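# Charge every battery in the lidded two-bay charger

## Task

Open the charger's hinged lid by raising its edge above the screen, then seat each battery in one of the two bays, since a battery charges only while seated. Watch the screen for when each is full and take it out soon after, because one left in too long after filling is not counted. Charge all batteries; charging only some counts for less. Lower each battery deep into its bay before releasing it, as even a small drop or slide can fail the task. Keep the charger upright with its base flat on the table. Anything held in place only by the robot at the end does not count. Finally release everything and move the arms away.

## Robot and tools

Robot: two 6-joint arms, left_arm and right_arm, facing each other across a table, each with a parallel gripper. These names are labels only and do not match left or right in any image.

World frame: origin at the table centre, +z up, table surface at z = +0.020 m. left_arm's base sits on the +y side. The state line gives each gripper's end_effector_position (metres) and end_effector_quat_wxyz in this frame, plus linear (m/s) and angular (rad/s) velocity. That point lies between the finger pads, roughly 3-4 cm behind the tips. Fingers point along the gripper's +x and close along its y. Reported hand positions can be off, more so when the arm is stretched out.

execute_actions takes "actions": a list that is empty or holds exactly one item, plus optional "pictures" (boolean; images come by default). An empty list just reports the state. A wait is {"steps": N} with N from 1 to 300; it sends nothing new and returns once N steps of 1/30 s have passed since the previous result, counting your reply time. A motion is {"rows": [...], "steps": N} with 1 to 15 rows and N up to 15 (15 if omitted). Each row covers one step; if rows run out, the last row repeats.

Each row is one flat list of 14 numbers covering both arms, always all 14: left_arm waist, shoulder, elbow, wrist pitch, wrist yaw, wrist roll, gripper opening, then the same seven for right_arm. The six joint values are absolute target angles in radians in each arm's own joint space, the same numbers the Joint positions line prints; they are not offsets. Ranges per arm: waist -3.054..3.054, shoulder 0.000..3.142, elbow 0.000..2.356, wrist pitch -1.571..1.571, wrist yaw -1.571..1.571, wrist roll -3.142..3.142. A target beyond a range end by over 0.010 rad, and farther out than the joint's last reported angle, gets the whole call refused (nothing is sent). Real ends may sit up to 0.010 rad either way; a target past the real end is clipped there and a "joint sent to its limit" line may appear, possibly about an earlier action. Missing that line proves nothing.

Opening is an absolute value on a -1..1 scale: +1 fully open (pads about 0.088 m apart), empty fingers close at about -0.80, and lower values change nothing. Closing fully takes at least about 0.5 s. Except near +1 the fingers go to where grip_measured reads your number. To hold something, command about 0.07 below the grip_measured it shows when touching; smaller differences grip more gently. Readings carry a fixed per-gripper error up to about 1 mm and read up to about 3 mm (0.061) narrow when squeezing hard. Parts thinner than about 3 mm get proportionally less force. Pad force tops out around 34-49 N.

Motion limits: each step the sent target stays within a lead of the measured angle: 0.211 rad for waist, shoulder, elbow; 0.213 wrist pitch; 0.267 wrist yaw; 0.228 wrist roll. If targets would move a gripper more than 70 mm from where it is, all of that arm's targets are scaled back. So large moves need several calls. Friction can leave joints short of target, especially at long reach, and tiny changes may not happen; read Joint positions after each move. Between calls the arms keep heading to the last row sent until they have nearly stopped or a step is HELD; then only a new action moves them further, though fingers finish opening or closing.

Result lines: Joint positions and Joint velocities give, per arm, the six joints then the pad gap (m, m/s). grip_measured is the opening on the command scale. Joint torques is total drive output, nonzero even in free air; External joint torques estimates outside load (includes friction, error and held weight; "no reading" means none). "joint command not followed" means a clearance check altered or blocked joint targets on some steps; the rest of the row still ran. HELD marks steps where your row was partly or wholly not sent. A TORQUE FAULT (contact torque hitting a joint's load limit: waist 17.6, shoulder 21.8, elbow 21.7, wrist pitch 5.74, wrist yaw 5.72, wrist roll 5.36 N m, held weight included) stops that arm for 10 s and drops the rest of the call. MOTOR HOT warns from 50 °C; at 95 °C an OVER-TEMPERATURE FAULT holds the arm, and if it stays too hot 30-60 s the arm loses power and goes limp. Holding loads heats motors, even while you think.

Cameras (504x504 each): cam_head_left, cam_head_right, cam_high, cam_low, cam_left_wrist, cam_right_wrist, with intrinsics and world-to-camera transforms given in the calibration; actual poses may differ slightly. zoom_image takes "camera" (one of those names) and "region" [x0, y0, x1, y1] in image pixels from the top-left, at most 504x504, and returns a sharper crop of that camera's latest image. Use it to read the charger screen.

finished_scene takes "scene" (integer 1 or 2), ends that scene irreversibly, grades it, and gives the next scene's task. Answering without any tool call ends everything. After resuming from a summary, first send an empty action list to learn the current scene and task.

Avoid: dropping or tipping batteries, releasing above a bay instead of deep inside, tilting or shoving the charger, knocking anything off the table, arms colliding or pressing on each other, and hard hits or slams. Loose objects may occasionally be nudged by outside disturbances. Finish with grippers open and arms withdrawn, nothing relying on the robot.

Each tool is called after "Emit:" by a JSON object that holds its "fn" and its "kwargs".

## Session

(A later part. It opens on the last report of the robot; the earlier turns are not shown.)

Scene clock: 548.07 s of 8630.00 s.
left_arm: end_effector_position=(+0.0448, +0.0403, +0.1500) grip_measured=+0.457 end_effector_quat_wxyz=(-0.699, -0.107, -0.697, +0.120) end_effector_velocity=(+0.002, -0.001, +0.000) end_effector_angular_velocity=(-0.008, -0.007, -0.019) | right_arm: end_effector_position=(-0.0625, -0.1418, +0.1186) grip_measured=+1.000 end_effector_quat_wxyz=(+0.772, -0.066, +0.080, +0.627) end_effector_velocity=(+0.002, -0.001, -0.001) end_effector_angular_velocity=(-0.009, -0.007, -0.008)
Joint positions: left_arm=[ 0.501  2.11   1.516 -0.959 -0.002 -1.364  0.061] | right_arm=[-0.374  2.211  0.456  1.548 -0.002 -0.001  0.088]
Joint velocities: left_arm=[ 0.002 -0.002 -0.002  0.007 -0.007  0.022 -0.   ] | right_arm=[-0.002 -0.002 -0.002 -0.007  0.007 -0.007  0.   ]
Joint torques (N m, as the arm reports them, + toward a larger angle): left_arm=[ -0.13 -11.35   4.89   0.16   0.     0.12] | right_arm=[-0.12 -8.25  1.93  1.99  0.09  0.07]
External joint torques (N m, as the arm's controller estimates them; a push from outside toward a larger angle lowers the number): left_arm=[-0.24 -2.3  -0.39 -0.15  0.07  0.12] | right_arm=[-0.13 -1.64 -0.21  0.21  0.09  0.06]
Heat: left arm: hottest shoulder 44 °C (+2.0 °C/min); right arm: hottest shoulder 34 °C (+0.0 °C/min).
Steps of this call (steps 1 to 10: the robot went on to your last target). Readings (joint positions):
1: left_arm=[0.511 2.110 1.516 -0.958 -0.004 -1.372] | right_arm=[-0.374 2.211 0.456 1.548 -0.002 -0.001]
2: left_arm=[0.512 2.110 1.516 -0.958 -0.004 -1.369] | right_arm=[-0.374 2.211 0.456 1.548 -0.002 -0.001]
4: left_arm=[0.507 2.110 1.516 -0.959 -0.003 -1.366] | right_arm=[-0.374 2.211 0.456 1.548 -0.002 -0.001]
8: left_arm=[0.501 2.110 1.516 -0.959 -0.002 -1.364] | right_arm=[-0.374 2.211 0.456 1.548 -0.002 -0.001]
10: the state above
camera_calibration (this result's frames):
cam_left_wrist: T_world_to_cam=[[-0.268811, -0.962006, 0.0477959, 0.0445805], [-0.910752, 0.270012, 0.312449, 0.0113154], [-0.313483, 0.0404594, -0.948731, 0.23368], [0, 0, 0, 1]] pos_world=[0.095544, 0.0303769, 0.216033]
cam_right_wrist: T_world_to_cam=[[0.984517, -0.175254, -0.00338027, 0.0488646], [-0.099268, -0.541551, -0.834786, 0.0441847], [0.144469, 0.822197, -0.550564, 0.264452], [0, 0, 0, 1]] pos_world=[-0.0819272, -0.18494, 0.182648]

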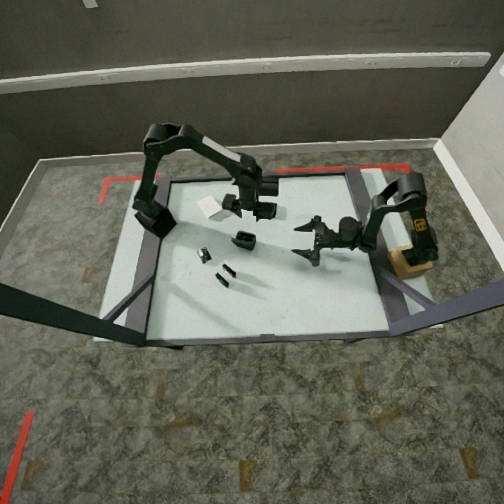

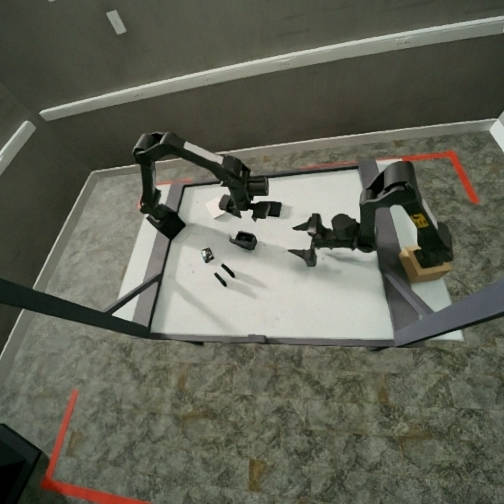

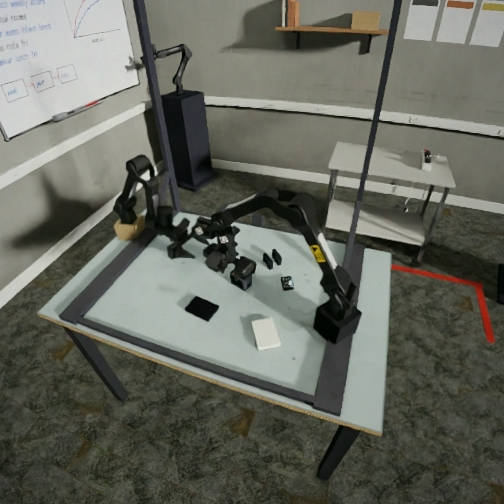

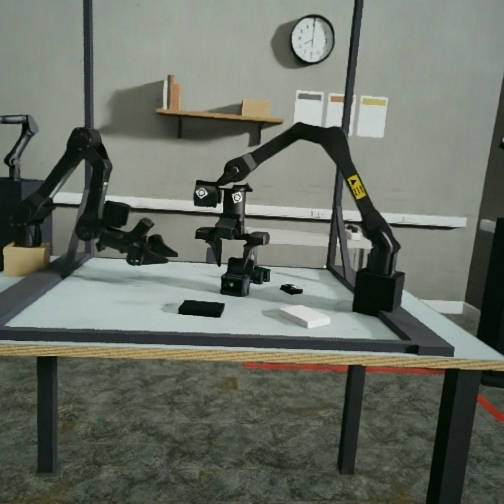

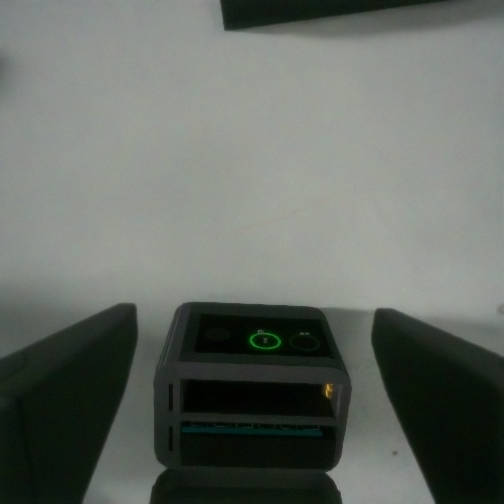

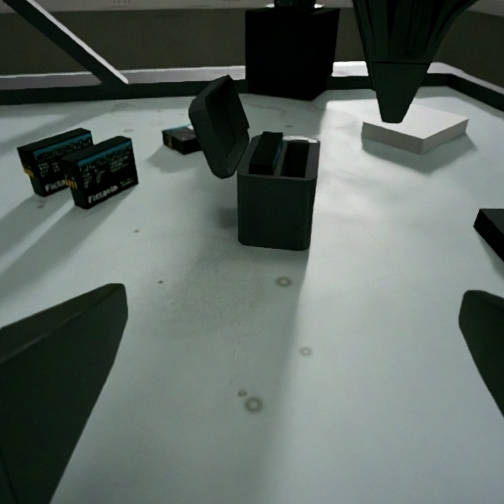

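Emit:
{"fn": "execute_actions", "kwargs": {"actions": [{"steps":90}]}}

Emit:
{"fn": "zoom_image", "kwargs": {"camera": "cam_left_wrist", "region": [220, 310, 330, 370]}}

Scene clock: 551.10 s of 8630.00 s.
left_arm: end_effector_position=(+0.0448, +0.0403, +0.1500) grip_measured=+0.457 end_effector_quat_wxyz=(-0.699, -0.107, -0.697, +0.120) end_effector_velocity=(+0.000, +0.003, -0.002) end_effector_angular_velocity=(+0.011, -0.008, +0.020) | right_arm: end_effector_position=(-0.0625, -0.1418, +0.1186) grip_measured=+1.000 end_effector_quat_wxyz=(+0.772, -0.066, +0.080, +0.627) end_effector_velocity=(-0.002, -0.000, -0.001) end_effector_angular_velocity=(-0.011, -0.015, +0.024)
Joint positions: left_arm=[ 0.501  2.11   1.516 -0.959 -0.002 -1.364  0.061] | right_arm=[-0.374  2.211  0.456  1.548 -0.002 -0.001  0.088]
Joint velocities: left_arm=[-0.002  0.002 -0.002 -0.007 -0.007 -0.022 -0.   ] | right_arm=[-0.002 -0.002 -0.002 -0.007 -0.022 -0.022  0.   ]
Joint torques (N m, as the arm reports them, + toward a larger angle): left_arm=[ -0.03 -11.51   4.75   0.13  -0.01   0.17] | right_arm=[-0.12 -8.24  1.94  1.99  0.09  0.07]
External joint torques (N m, as the arm's controller estimates them; a push from outside toward a larger angle lowers the number): left_arm=[-0.02 -2.51 -0.49 -0.18  0.05  0.16] | right_arm=[-0.16 -1.6  -0.21  0.21  0.1   0.06]
Heat: left arm: hottest shoulder 44 °C (+2.0 °C/min); right arm: hottest shoulder 34 °C (+0.0 °C/min).
Steps of this call (steps 1 to 30: the robot went on to your last target; steps 31 to 91: nothing new was sent). Readings (joint positions):
1: left_arm=[0.501 2.110 1.516 -0.959 -0.002 -1.364] | right_arm=[-0.374 2.211 0.456 1.548 -0.002 -0.001]
2: left_arm=[0.501 2.110 1.516 -0.959 -0.002 -1.364] | right_arm=[-0.374 2.211 0.456 1.548 -0.002 -0.001]
4: left_arm=[0.501 2.110 1.516 -0.959 -0.002 -1.364] | right_arm=[-0.374 2.211 0.456 1.548 -0.002 -0.001]
8: left_arm=[0.501 2.110 1.516 -0.959 -0.002 -1.364] | right_arm=[-0.374 2.211 0.456 1.548 -0.002 -0.001]
91: the state above
All arms were judged still, so your last target was given up. Only a new action makes them travel on or press farther. Fingers that are still opening or closing keep moving.
camera_calibration (this result's frames):
cam_left_wrist: T_world_to_cam=[[-0.268811, -0.962006, 0.0477959, 0.0445805], [-0.910752, 0.270012, 0.312449, 0.0113154], [-0.313483, 0.0404594, -0.948731, 0.23368], [0, 0, 0, 1]] pos_world=[0.095544, 0.0303769, 0.216033]
cam_right_wrist: T_world_to_cam=[[0.984517, -0.175254, -0.00338027, 0.0488646], [-0.099268, -0.541551, -0.834786, 0.0441847], [0.144469, 0.822197, -0.550564, 0.264452], [0, 0, 0, 1]] pos_world=[-0.0819272, -0.18494, 0.182648]

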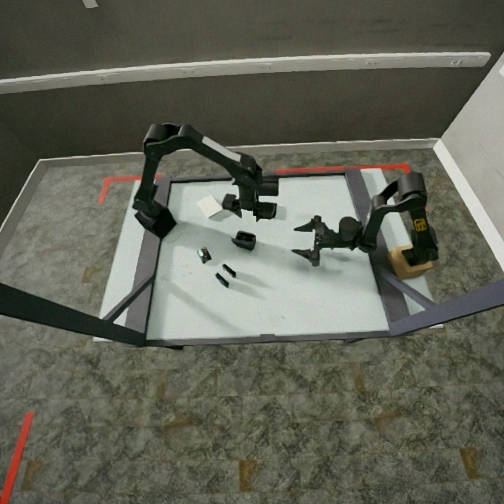

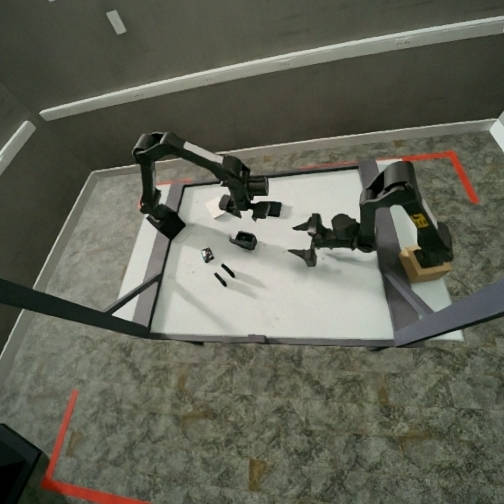

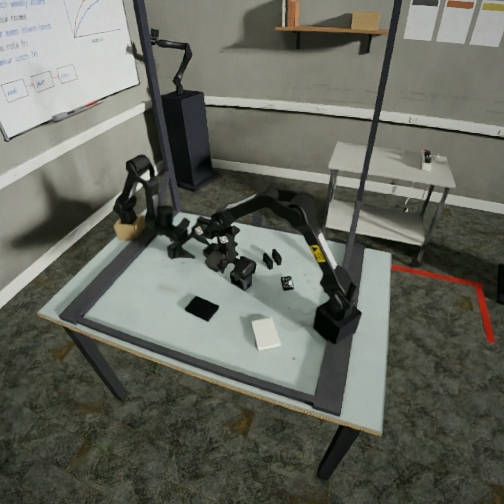

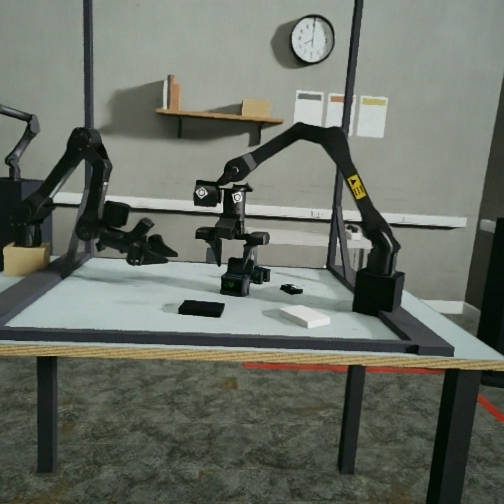

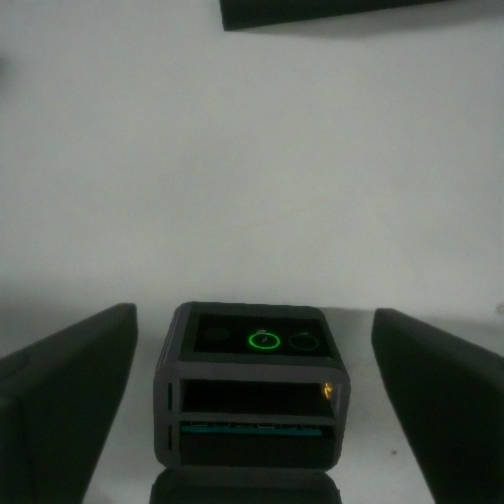

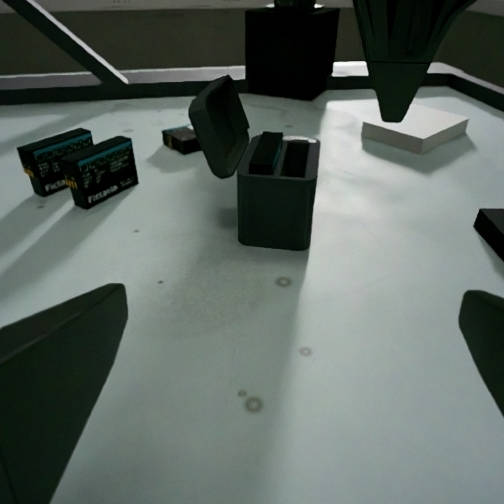

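Region (220, 310, 330, 370) of cam_left_wrist's 504x504 image, scaled by 4.582, with more detail than that image has; it fills the top 275 rows of this view, and the rest is white.

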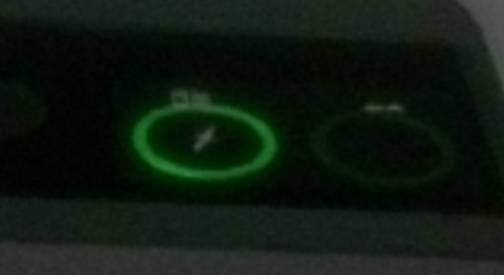

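Emit:
{"fn": "execute_actions", "kwargs": {"actions": [{"rows":[[0.5,2.06,1.47,-0.96,0,-1.2,0.6,-0.375,2.2,0.45,1.55,0,0,1],[0.5,2.02,1.42,-0.95,0,-1.0,0.6,-0.375,2.2,0.45,1.55,0,0,1],[0.5,1.98,1.36,-0.94,0,2.05,0.6,-0.375,2.2,0.45,1.55,0,0,1],[0.5,1.94,1.3,-0.92,0,2.05,0.6,-0.375,2.2,0.45,1.55,0,0,1],[0.5,1.9,1.24,-0.9,0,2.05,0.6,-0.375,2.2,0.45,1.55,0,0,1],[0.5,1.86,1.18,-0.88,0,2.05,0.6,-0.375,2.2,0.45,1.55,0,0,1],[0.5,1.82,1.12,-0.86,0,2.05,0.6,-0.375,2.2,0.45,1.55,0,0,1],[0.5,1.78,1.06,-0.84,0,2.05,0.6,-0.375,2.2,0.45,1.55,0,0,1],[0.5,1.74,1.0,-0.82,0,2.05,0.6,-0.375,2.2,0.45,1.55,0,0,1],[0.5,1.7,0.94,-0.8,0,2.05,0.6,-0.375,2.2,0.45,1.55,0,0,1],[0.5,1.68,0.9,-0.78,0,2.05,0.6,-0.375,2.2,0.45,1.55,0,0,1]],"steps":15}], "pictures": false}}

Emit:
{"fn": "execute_actions", "kwargs": {"actions": [{"rows":[[0.46,1.68,0.9,-0.78,0,2.05,0.6,-0.375,2.2,0.45,1.55,0,0,1],[0.42,1.68,0.9,-0.78,0,2.05,0.6,-0.375,2.2,0.45,1.55,0,0,1],[0.38,1.68,0.9,-0.78,0,2.05,0.6,-0.375,2.2,0.45,1.55,0,0,1],[0.34,1.68,0.9,-0.78,0,2.05,0.6,-0.375,2.2,0.45,1.55,0,0,1],[0.3,1.68,0.9,-0.78,0,2.05,0.6,-0.375,2.2,0.45,1.55,0,0,1],[0.26,1.68,0.9,-0.78,0,2.05,0.6,-0.375,2.2,0.45,1.55,0,0,1],[0.22,1.68,0.9,-0.78,0,2.05,0.6,-0.375,2.2,0.45,1.55,0,0,1],[0.18,1.68,0.9,-0.78,0,2.05,0.6,-0.375,2.2,0.45,1.55,0,0,1],[0.14,1.68,0.9,-0.78,0,2.05,0.6,-0.375,2.2,0.45,1.55,0,0,1],[0.1,1.68,0.9,-0.78,0,2.05,0.6,-0.375,2.2,0.45,1.55,0,0,1],[0.06,1.68,0.9,-0.78,0,2.05,0.6,-0.375,2.2,0.45,1.55,0,0,1],[0.02,1.68,0.9,-0.78,0,2.05,0.6,-0.375,2.2,0.45,1.55,0,0,1],[-0.02,1.68,0.9,-0.78,0,2.05,0.6,-0.375,2.2,0.45,1.55,0,0,1],[-0.045,1.68,0.9,-0.78,0,2.05,0.6,-0.375,2.2,0.45,1.55,0,0,1],[-0.06,1.68,0.9,-0.78,0,2.05,0.6,-0.375,2.2,0.45,1.55,0,0,1]],"steps":15}], "pictures": false}}

Emit:
{"fn": "execute_actions", "kwargs": {"actions": [{"rows":[[-0.06,1.7,0.87,-0.73,0,2.05,0.6,-0.375,2.2,0.45,1.55,0,0,1],[-0.06,1.72,0.835,-0.68,0,2.05,0.6,-0.375,2.2,0.45,1.55,0,0,1],[-0.06,1.742,0.8,-0.624,0,2.05,0.6,-0.375,2.2,0.45,1.55,0,0,1]],"steps":15}], "pictures": false}}

Emit:
{"fn": "execute_actions", "kwargs": {"actions": [{"steps":18}]}}

Scene clock: 561.40 s of 8630.00 s.
left_arm: end_effector_position=(+0.0592, +0.1649, +0.1422) grip_measured=+0.597 end_effector_quat_wxyz=(+0.571, +0.419, +0.572, -0.414) end_effector_velocity=(+0.006, +0.052, -0.038) end_effector_angular_velocity=(+0.012, +0.004, -1.915) | right_arm: end_effector_position=(-0.0625, -0.1418, +0.1186) grip_measured=+1.000 end_effector_quat_wxyz=(+0.772, -0.066, +0.080, +0.627) end_effector_velocity=(-0.000, -0.001, -0.001) end_effector_angular_velocity=(-0.011, -0.018, +0.009)
Joint positions: left_arm=[ 0.501  1.707  0.925 -0.795 -0.002 -0.425  0.068] | right_arm=[-0.374  2.211  0.456  1.548 -0.002 -0.001  0.088]
Joint velocities: left_arm=[-0.002 -0.1   -0.291  0.183 -0.007  1.912  0.   ] | right_arm=[-0.002 -0.002 -0.002 -0.007 -0.007 -0.022  0.   ]
Joint torques (N m, as the arm reports them, + toward a larger angle): left_arm=[-0.22 -8.77  3.98  0.46  0.03  0.17] | right_arm=[-0.12 -8.24  1.93  1.99  0.09  0.07]
External joint torques (N m, as the arm's controller estimates them; a push from outside toward a larger angle lowers the number): left_arm=[-0.18 -2.6  -1.53 -0.07  0.06  0.17] | right_arm=[-0.12 -1.68 -0.19  0.24  0.09  0.06]
Heat: left arm: hottest shoulder 45 °C (+2.0 °C/min); right arm: hottest shoulder 34 °C (+0.0 °C/min).
Steps of this call (steps 1 to 294: nothing new was sent; steps 295 to 309: all 15 steps of this action). Readings (joint positions):
295: left_arm=[0.501 2.106 1.511 -0.957 -0.002 -1.331] | right_arm=[-0.374 2.211 0.456 1.548 -0.002 -0.001]
296: left_arm=[0.501 2.094 1.493 -0.951 -0.002 -1.268] | right_arm=[-0.374 2.211 0.456 1.548 -0.002 -0.001]
298: left_arm=[0.501 2.044 1.420 -0.942 -0.002 -1.138] | right_arm=[-0.374 2.211 0.456 1.548 -0.002 -0.001]
302: left_arm=[0.501 1.890 1.208 -0.884 -0.002 -0.878] | right_arm=[-0.374 2.211 0.456 1.548 -0.002 -0.001]
309: the state above

Scene clock: 561.90 s of 8630.00 s.
left_arm: end_effector_position=(-0.0636, +0.2133, +0.1417) grip_measured=+0.598 end_effector_quat_wxyz=(+0.147, +0.691, +0.145, -0.693) end_effector_velocity=(-0.215, +0.151, -0.001) end_effector_angular_velocity=(+0.023, +0.038, -2.877) | right_arm: end_effector_position=(-0.0625, -0.1418, +0.1186) grip_measured=+1.000 end_effector_quat_wxyz=(+0.772, -0.066, +0.080, +0.627) end_effector_velocity=(-0.000, -0.000, +0.002) end_effector_angular_velocity=(+0.009, +0.007, +0.003)
Joint positions: left_arm=[ 0.008  1.693  0.907 -0.781  0.     0.547  0.068] | right_arm=[-0.374  2.211  0.456  1.548 -0.002 -0.001  0.088]
Joint velocities: left_arm=[-0.95  -0.002 -0.007  0.007  0.051  1.927 -0.   ] | right_arm=[-0.002 -0.002 -0.002  0.007 -0.007  0.007  0.   ]
Joint torques (N m, as the arm reports them, + toward a larger angle): left_arm=[ 0.85 -8.31  3.02  0.28 -0.02  0.15] | right_arm=[-0.11 -8.24  1.94  1.99  0.09  0.07]
External joint torques (N m, as the arm's controller estimates them; a push from outside toward a larger angle lowers the number): left_arm=[-0.1  -2.52 -1.68  0.01  0.09  0.17] | right_arm=[-0.11 -1.6  -0.22  0.21  0.09  0.06]
Heat: left arm: hottest shoulder 45 °C (+2.0 °C/min); right arm: hottest shoulder 34 °C (+0.0 °C/min).
Steps of this call (steps 1 to 15: all 15 steps of this action). Readings (joint positions):
1: left_arm=[0.498 1.705 0.918 -0.790 -0.002 -0.361] | right_arm=[-0.374 2.211 0.456 1.548 -0.002 -0.001]
2: left_arm=[0.487 1.703 0.914 -0.788 -0.003 -0.296] | right_arm=[-0.374 2.211 0.456 1.548 -0.002 -0.001]
4: left_arm=[0.435 1.698 0.909 -0.784 -0.003 -0.167] | right_arm=[-0.374 2.211 0.456 1.548 -0.002 -0.001]
8: left_arm=[0.280 1.694 0.909 -0.781 -0.003 0.092] | right_arm=[-0.374 2.211 0.456 1.548 -0.002 -0.001]
15: the state above

Scene clock: 562.40 s of 8630.00 s.
left_arm: end_effector_position=(-0.0727, +0.2302, +0.1104) grip_measured=+0.598 end_effector_quat_wxyz=(-0.212, +0.671, -0.220, -0.676) end_effector_velocity=(+0.002, +0.001, +0.000) end_effector_angular_velocity=(-0.019, -0.027, -1.914) | right_arm: end_effector_position=(-0.0625, -0.1418, +0.1186) grip_measured=+1.000 end_effector_quat_wxyz=(+0.772, -0.066, +0.080, +0.627) end_effector_velocity=(-0.001, -0.002, -0.002) end_effector_angular_velocity=(-0.013, -0.003, +0.006)
Joint positions: left_arm=[-0.057  1.735  0.804 -0.626  0.003  1.519  0.068] | right_arm=[-0.374  2.211  0.456  1.548 -0.002 -0.001  0.088]
Joint velocities: left_arm=[-0.002 -0.002 -0.002 -0.007 -0.007  1.912 -0.   ] | right_arm=[-0.002 -0.002 -0.007 -0.007 -0.007 -0.007  0.   ]
Joint torques (N m, as the arm reports them, + toward a larger angle): left_arm=[-0.31 -5.81  3.05  0.27 -0.01  0.2 ] | right_arm=[-0.12 -8.26  1.93  1.99  0.09  0.07]
External joint torques (N m, as the arm's controller estimates them; a push from outside toward a larger angle lowers the number): left_arm=[-0.34 -0.16 -1.37 -0.05 -0.07  0.2 ] | right_arm=[-0.13 -1.66 -0.19  0.22  0.1   0.06]
Heat: left arm: hottest shoulder 45 °C (+2.0 °C/min); right arm: hottest shoulder 34 °C (+0.0 °C/min).
Steps of this call (steps 1 to 15: all 15 steps of this action). Readings (joint positions):
1: left_arm=[-0.020 1.693 0.902 -0.772 0.002 0.612] | right_arm=[-0.374 2.211 0.456 1.548 -0.002 -0.001]
2: left_arm=[-0.038 1.693 0.890 -0.745 0.003 0.677] | right_arm=[-0.374 2.211 0.456 1.548 -0.002 -0.001]
4: left_arm=[-0.053 1.703 0.852 -0.680 0.003 0.806] | right_arm=[-0.374 2.211 0.456 1.548 -0.002 -0.001]
8: left_arm=[-0.055 1.734 0.807 -0.643 0.003 1.066] | right_arm=[-0.374 2.211 0.456 1.548 -0.002 -0.001]
15: the state above

Scene clock: 563.00 s of 8630.00 s.
left_arm: end_effector_position=(-0.0729, +0.2302, +0.1104) grip_measured=+0.598 end_effector_quat_wxyz=(-0.379, +0.592, -0.389, -0.595) end_effector_velocity=(+0.003, +0.003, -0.002) end_effector_angular_velocity=(+0.009, -0.016, -0.010) | right_arm: end_effector_position=(-0.0625, -0.1418, +0.1186) grip_measured=+1.000 end_effector_quat_wxyz=(+0.772, -0.066, +0.080, +0.627) end_effector_velocity=(-0.000, -0.001, -0.004) end_effector_angular_velocity=(-0.026, -0.015, +0.009)
Joint positions: left_arm=[-0.057  1.735  0.804 -0.625  0.003  2.045  0.068] | right_arm=[-0.374  2.211  0.456  1.548 -0.002 -0.001  0.088]
Joint velocities: left_arm=[-0.002  0.002 -0.007 -0.007 -0.007  0.007 -0.   ] | right_arm=[-0.002 -0.002 -0.002 -0.022 -0.007 -0.022  0.   ]
Joint torques (N m, as the arm reports them, + toward a larger angle): left_arm=[-0.22 -5.82  3.07  0.25 -0.01  0.17] | right_arm=[-0.11 -8.24  1.94  1.99  0.09  0.07]
External joint torques (N m, as the arm's controller estimates them; a push from outside toward a larger angle lowers the number): left_arm=[-0.22 -0.32 -1.22 -0.01 -0.07  0.17] | right_arm=[-0.11 -1.63 -0.2   0.21  0.09  0.06]
Heat: left arm: hottest shoulder 45 °C (+2.0 °C/min); right arm: hottest shoulder 34 °C (+0.0 °C/min).
Steps of this call (steps 1 to 18: the robot went on to your last target). Readings (joint positions):
1: left_arm=[-0.057 1.735 0.804 -0.626 0.003 1.584] | right_arm=[-0.374 2.211 0.456 1.548 -0.002 -0.001]
2: left_arm=[-0.057 1.735 0.804 -0.626 0.003 1.649] | right_arm=[-0.374 2.211 0.456 1.548 -0.002 -0.001]
4: left_arm=[-0.057 1.735 0.804 -0.625 0.003 1.778] | right_arm=[-0.374 2.211 0.456 1.548 -0.002 -0.001]
8: left_arm=[-0.057 1.735 0.804 -0.625 0.003 1.980] | right_arm=[-0.374 2.211 0.456 1.548 -0.002 -0.001]
18: the state above
camera_calibration (this result's frames):
cam_left_wrist: T_world_to_cam=[[0.889827, 0.456004, 0.0163755, -0.0410134], [0.42727, -0.845278, 0.32085, 0.218512], [0.160151, -0.278505, -0.946988, 0.259345], [0, 0, 0, 1]] pos_world=[-0.0984033, 0.275635, 0.176159]
cam_right_wrist: T_world_to_cam=[[0.984517, -0.175254, -0.00338027, 0.0488646], [-0.099268, -0.541551, -0.834786, 0.0441847], [0.144469, 0.822197, -0.550564, 0.264452], [0, 0, 0, 1]] pos_world=[-0.0819272, -0.18494, 0.182648]

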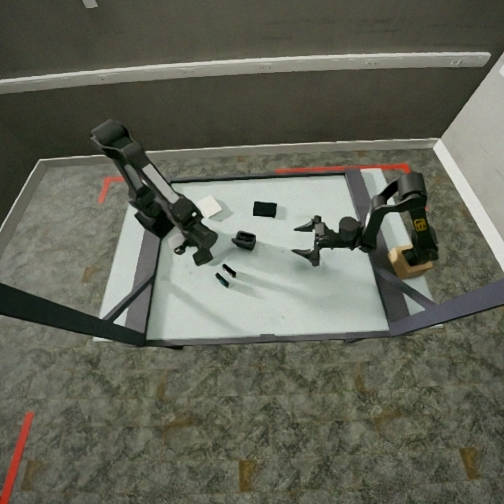

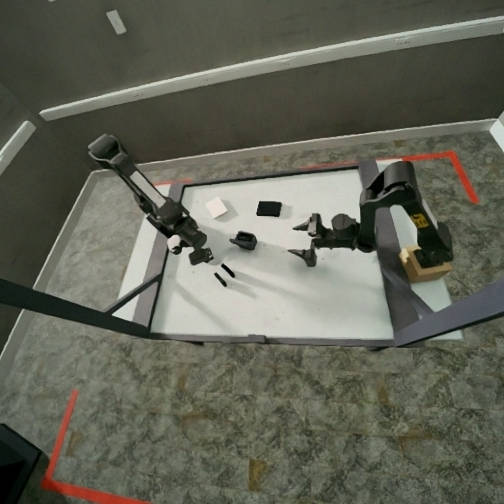

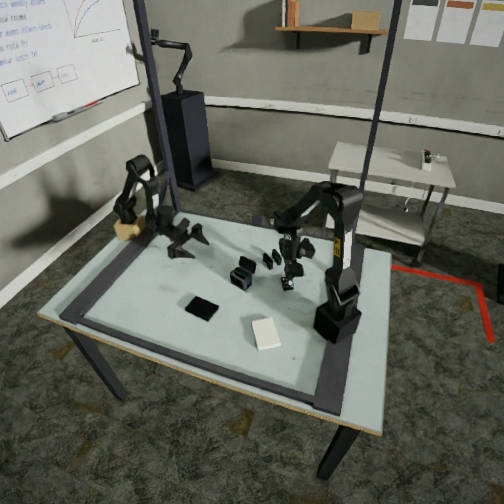

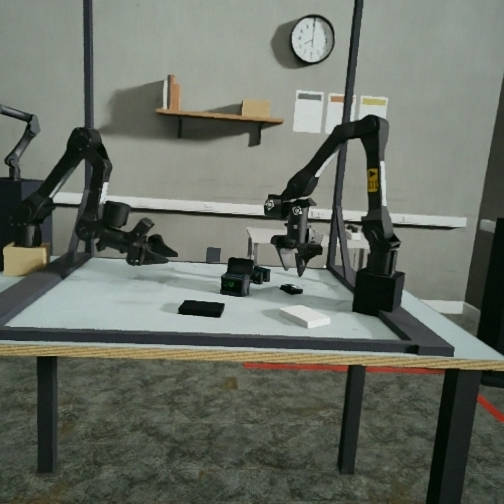

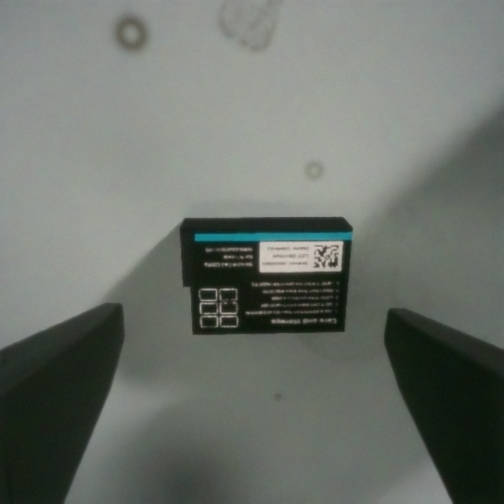

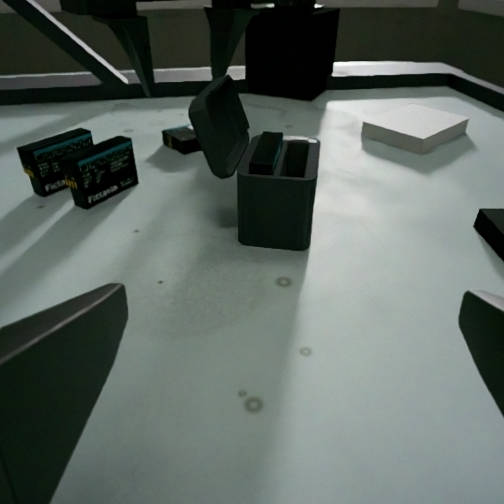

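Emit:
{"fn": "execute_actions", "kwargs": {"actions": [{"rows":[[-0.068,1.75,0.78,-0.595,0,2.04,0.6,-0.375,2.2,0.45,1.55,0,0,1],[-0.068,1.765,0.765,-0.565,0,2.04,0.6,-0.375,2.2,0.45,1.55,0,0,1],[-0.068,1.785,0.75,-0.535,0,2.04,0.6,-0.375,2.2,0.45,1.55,0,0,1],[-0.068,1.803,0.738,-0.504,0,2.04,0.6,-0.375,2.2,0.45,1.55,0,0,1],[-0.068,1.818,0.733,-0.484,0,2.04,0.6,-0.375,2.2,0.45,1.55,0,0,1],[-0.068,1.833,0.728,-0.464,0,2.04,0.6,-0.375,2.2,0.45,1.55,0,0,1],[-0.068,1.848,0.723,-0.444,0,2.04,0.6,-0.375,2.2,0.45,1.55,0,0,1],[-0.068,1.86,0.718,-0.426,0,2.04,0.6,-0.375,2.2,0.45,1.55,0,0,1],[-0.068,1.87,0.715,-0.413,0,2.04,0.6,-0.375,2.2,0.45,1.55,0,0,1],[-0.068,1.876,0.7135,-0.4065,0,2.04,0.6,-0.375,2.2,0.45,1.55,0,0,1]],"steps":15}], "pictures": false}}

Emit:
{"fn": "execute_actions", "kwargs": {"actions": [{"steps":8}]}}

Scene clock: 569.67 s of 8630.00 s.
left_arm: end_effector_position=(-0.0703, +0.2364, +0.0649) grip_measured=+0.598 end_effector_quat_wxyz=(-0.382, +0.591, -0.389, -0.594) end_effector_velocity=(-0.007, -0.009, -0.003) end_effector_angular_velocity=(-0.044, +0.027, +0.020) | right_arm: end_effector_position=(-0.0625, -0.1418, +0.1186) grip_measured=+1.000 end_effector_quat_wxyz=(+0.772, -0.066, +0.080, +0.627) end_effector_velocity=(-0.000, -0.000, +0.002) end_effector_angular_velocity=(+0.006, -0.007, +0.006)
Joint positions: left_arm=[-0.065  1.864  0.718 -0.414  0.002  2.044  0.068] | right_arm=[-0.374  2.211  0.456  1.548 -0.002 -0.001  0.088]
Joint velocities: left_arm=[-0.002  0.012 -0.002  0.066 -0.007 -0.022 -0.   ] | right_arm=[-0.002 -0.002 -0.002  0.007 -0.007 -0.007  0.   ]
Joint torques (N m, as the arm reports them, + toward a larger angle): left_arm=[-0.46 -5.46  2.29  0.23 -0.04 -0.07] | right_arm=[-0.11 -8.24  1.94  1.99  0.09  0.07]
External joint torques (N m, as the arm's controller estimates them; a push from outside toward a larger angle lowers the number): left_arm=[-0.47  0.35 -1.38 -0.06 -0.09 -0.07] | right_arm=[-0.11 -1.58 -0.23  0.19  0.09  0.06]
Heat: left arm: hottest shoulder 43 °C (-1.0 °C/min); right arm: hottest shoulder 34 °C (+0.0 °C/min).
Steps of this call (steps 1 to 15: the robot went on to your last target; steps 16 to 185: nothing new was sent; steps 186 to 200: all 15 steps of this action). Readings (joint positions):
186: left_arm=[-0.057 1.735 0.801 -0.620 0.002 2.046] | right_arm=[-0.374 2.211 0.456 1.548 -0.002 -0.001]
187: left_arm=[-0.059 1.737 0.795 -0.605 0.002 2.046] | right_arm=[-0.374 2.211 0.456 1.548 -0.002 -0.001]
189: left_arm=[-0.063 1.754 0.776 -0.562 0.002 2.046] | right_arm=[-0.374 2.211 0.456 1.548 -0.002 -0.001]
193: left_arm=[-0.065 1.817 0.738 -0.479 0.002 2.044] | right_arm=[-0.374 2.211 0.456 1.548 -0.002 -0.001]
200: the state above

Scene clock: 569.93 s of 8630.00 s.
left_arm: end_effector_position=(-0.0709, +0.2357, +0.0646) grip_measured=+0.598 end_effector_quat_wxyz=(-0.381, +0.591, -0.391, -0.594) end_effector_velocity=(+0.002, +0.001, +0.000) end_effector_angular_velocity=(+0.001, -0.010, +0.005) | right_arm: end_effector_position=(-0.0625, -0.1418, +0.1186) grip_measured=+1.000 end_effector_quat_wxyz=(+0.772, -0.066, +0.080, +0.627) end_effector_velocity=(-0.002, -0.001, -0.004) end_effector_angular_velocity=(-0.026, -0.015, +0.014)
Joint positions: left_arm=[-0.065  1.866  0.718 -0.409  0.002  2.044  0.068] | right_arm=[-0.374  2.211  0.456  1.548 -0.002 -0.001  0.088]
Joint velocities: left_arm=[-0.002 -0.002 -0.002 -0.007 -0.007 -0.007  0.   ] | right_arm=[ 0.002 -0.002 -0.002 -0.022 -0.007 -0.022  0.   ]
Joint torques (N m, as the arm reports them, + toward a larger angle): left_arm=[-0.36 -5.55  2.21  0.27 -0.03 -0.04] | right_arm=[-0.11 -8.25  1.94  1.99  0.09  0.07]
External joint torques (N m, as the arm's controller estimates them; a push from outside toward a larger angle lowers the number): left_arm=[-0.37  0.21 -1.4  -0.02 -0.09 -0.04] | right_arm=[-0.14 -1.68 -0.17  0.23  0.09  0.06]
Heat: left arm: hottest shoulder 43 °C (-1.0 °C/min); right arm: hottest shoulder 34 °C (+0.0 °C/min).
Steps of this call (steps 1 to 8: the robot went on to your last target). Readings (joint positions):
1: left_arm=[-0.065 1.865 0.718 -0.412 0.002 2.044] | right_arm=[-0.374 2.211 0.456 1.548 -0.002 -0.001]
2: left_arm=[-0.065 1.865 0.718 -0.410 0.002 2.044] | right_arm=[-0.374 2.211 0.456 1.548 -0.002 -0.001]
4: left_arm=[-0.065 1.865 0.718 -0.410 0.002 2.044] | right_arm=[-0.374 2.211 0.456 1.548 -0.002 -0.001]
8: the state above
camera_calibration (this result's frames):
cam_left_wrist: T_world_to_cam=[[0.892758, 0.450232, 0.016528, -0.0429428], [0.421692, -0.847956, 0.321164, 0.237247], [0.158613, -0.279752, -0.946879, 0.217284], [0, 0, 0, 1]] pos_world=[-0.0961718, 0.281295, 0.130256]
cam_right_wrist: T_world_to_cam=[[0.984517, -0.175254, -0.00338027, 0.0488646], [-0.099268, -0.541551, -0.834786, 0.0441847], [0.144469, 0.822197, -0.550564, 0.264452], [0, 0, 0, 1]] pos_world=[-0.0819272, -0.18494, 0.182648]

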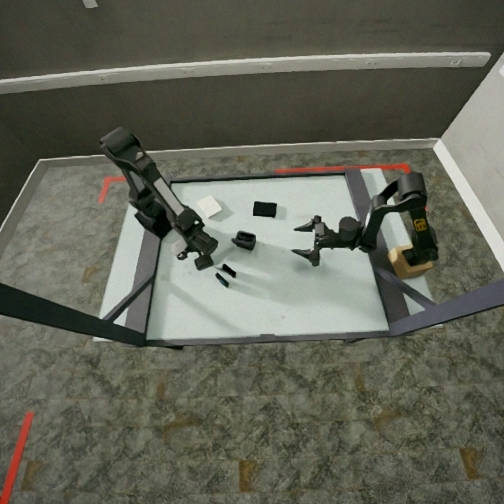

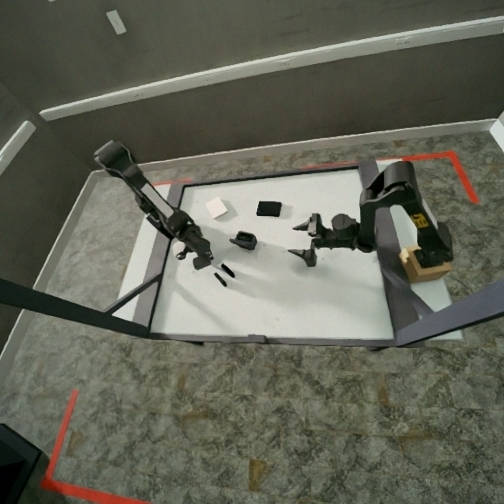

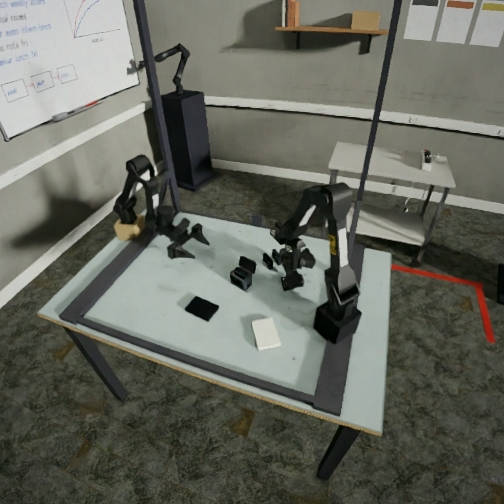

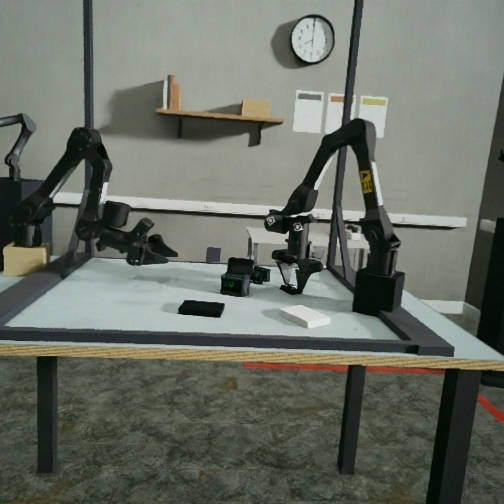

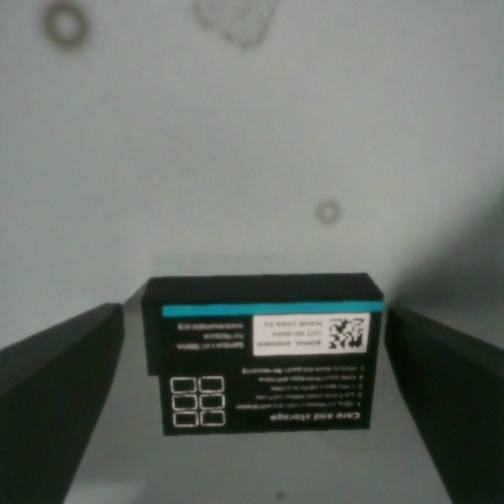

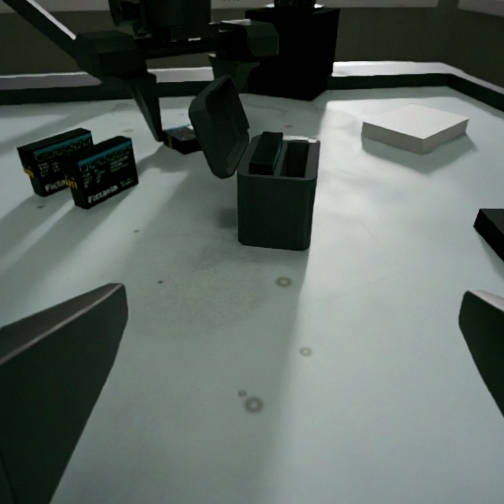

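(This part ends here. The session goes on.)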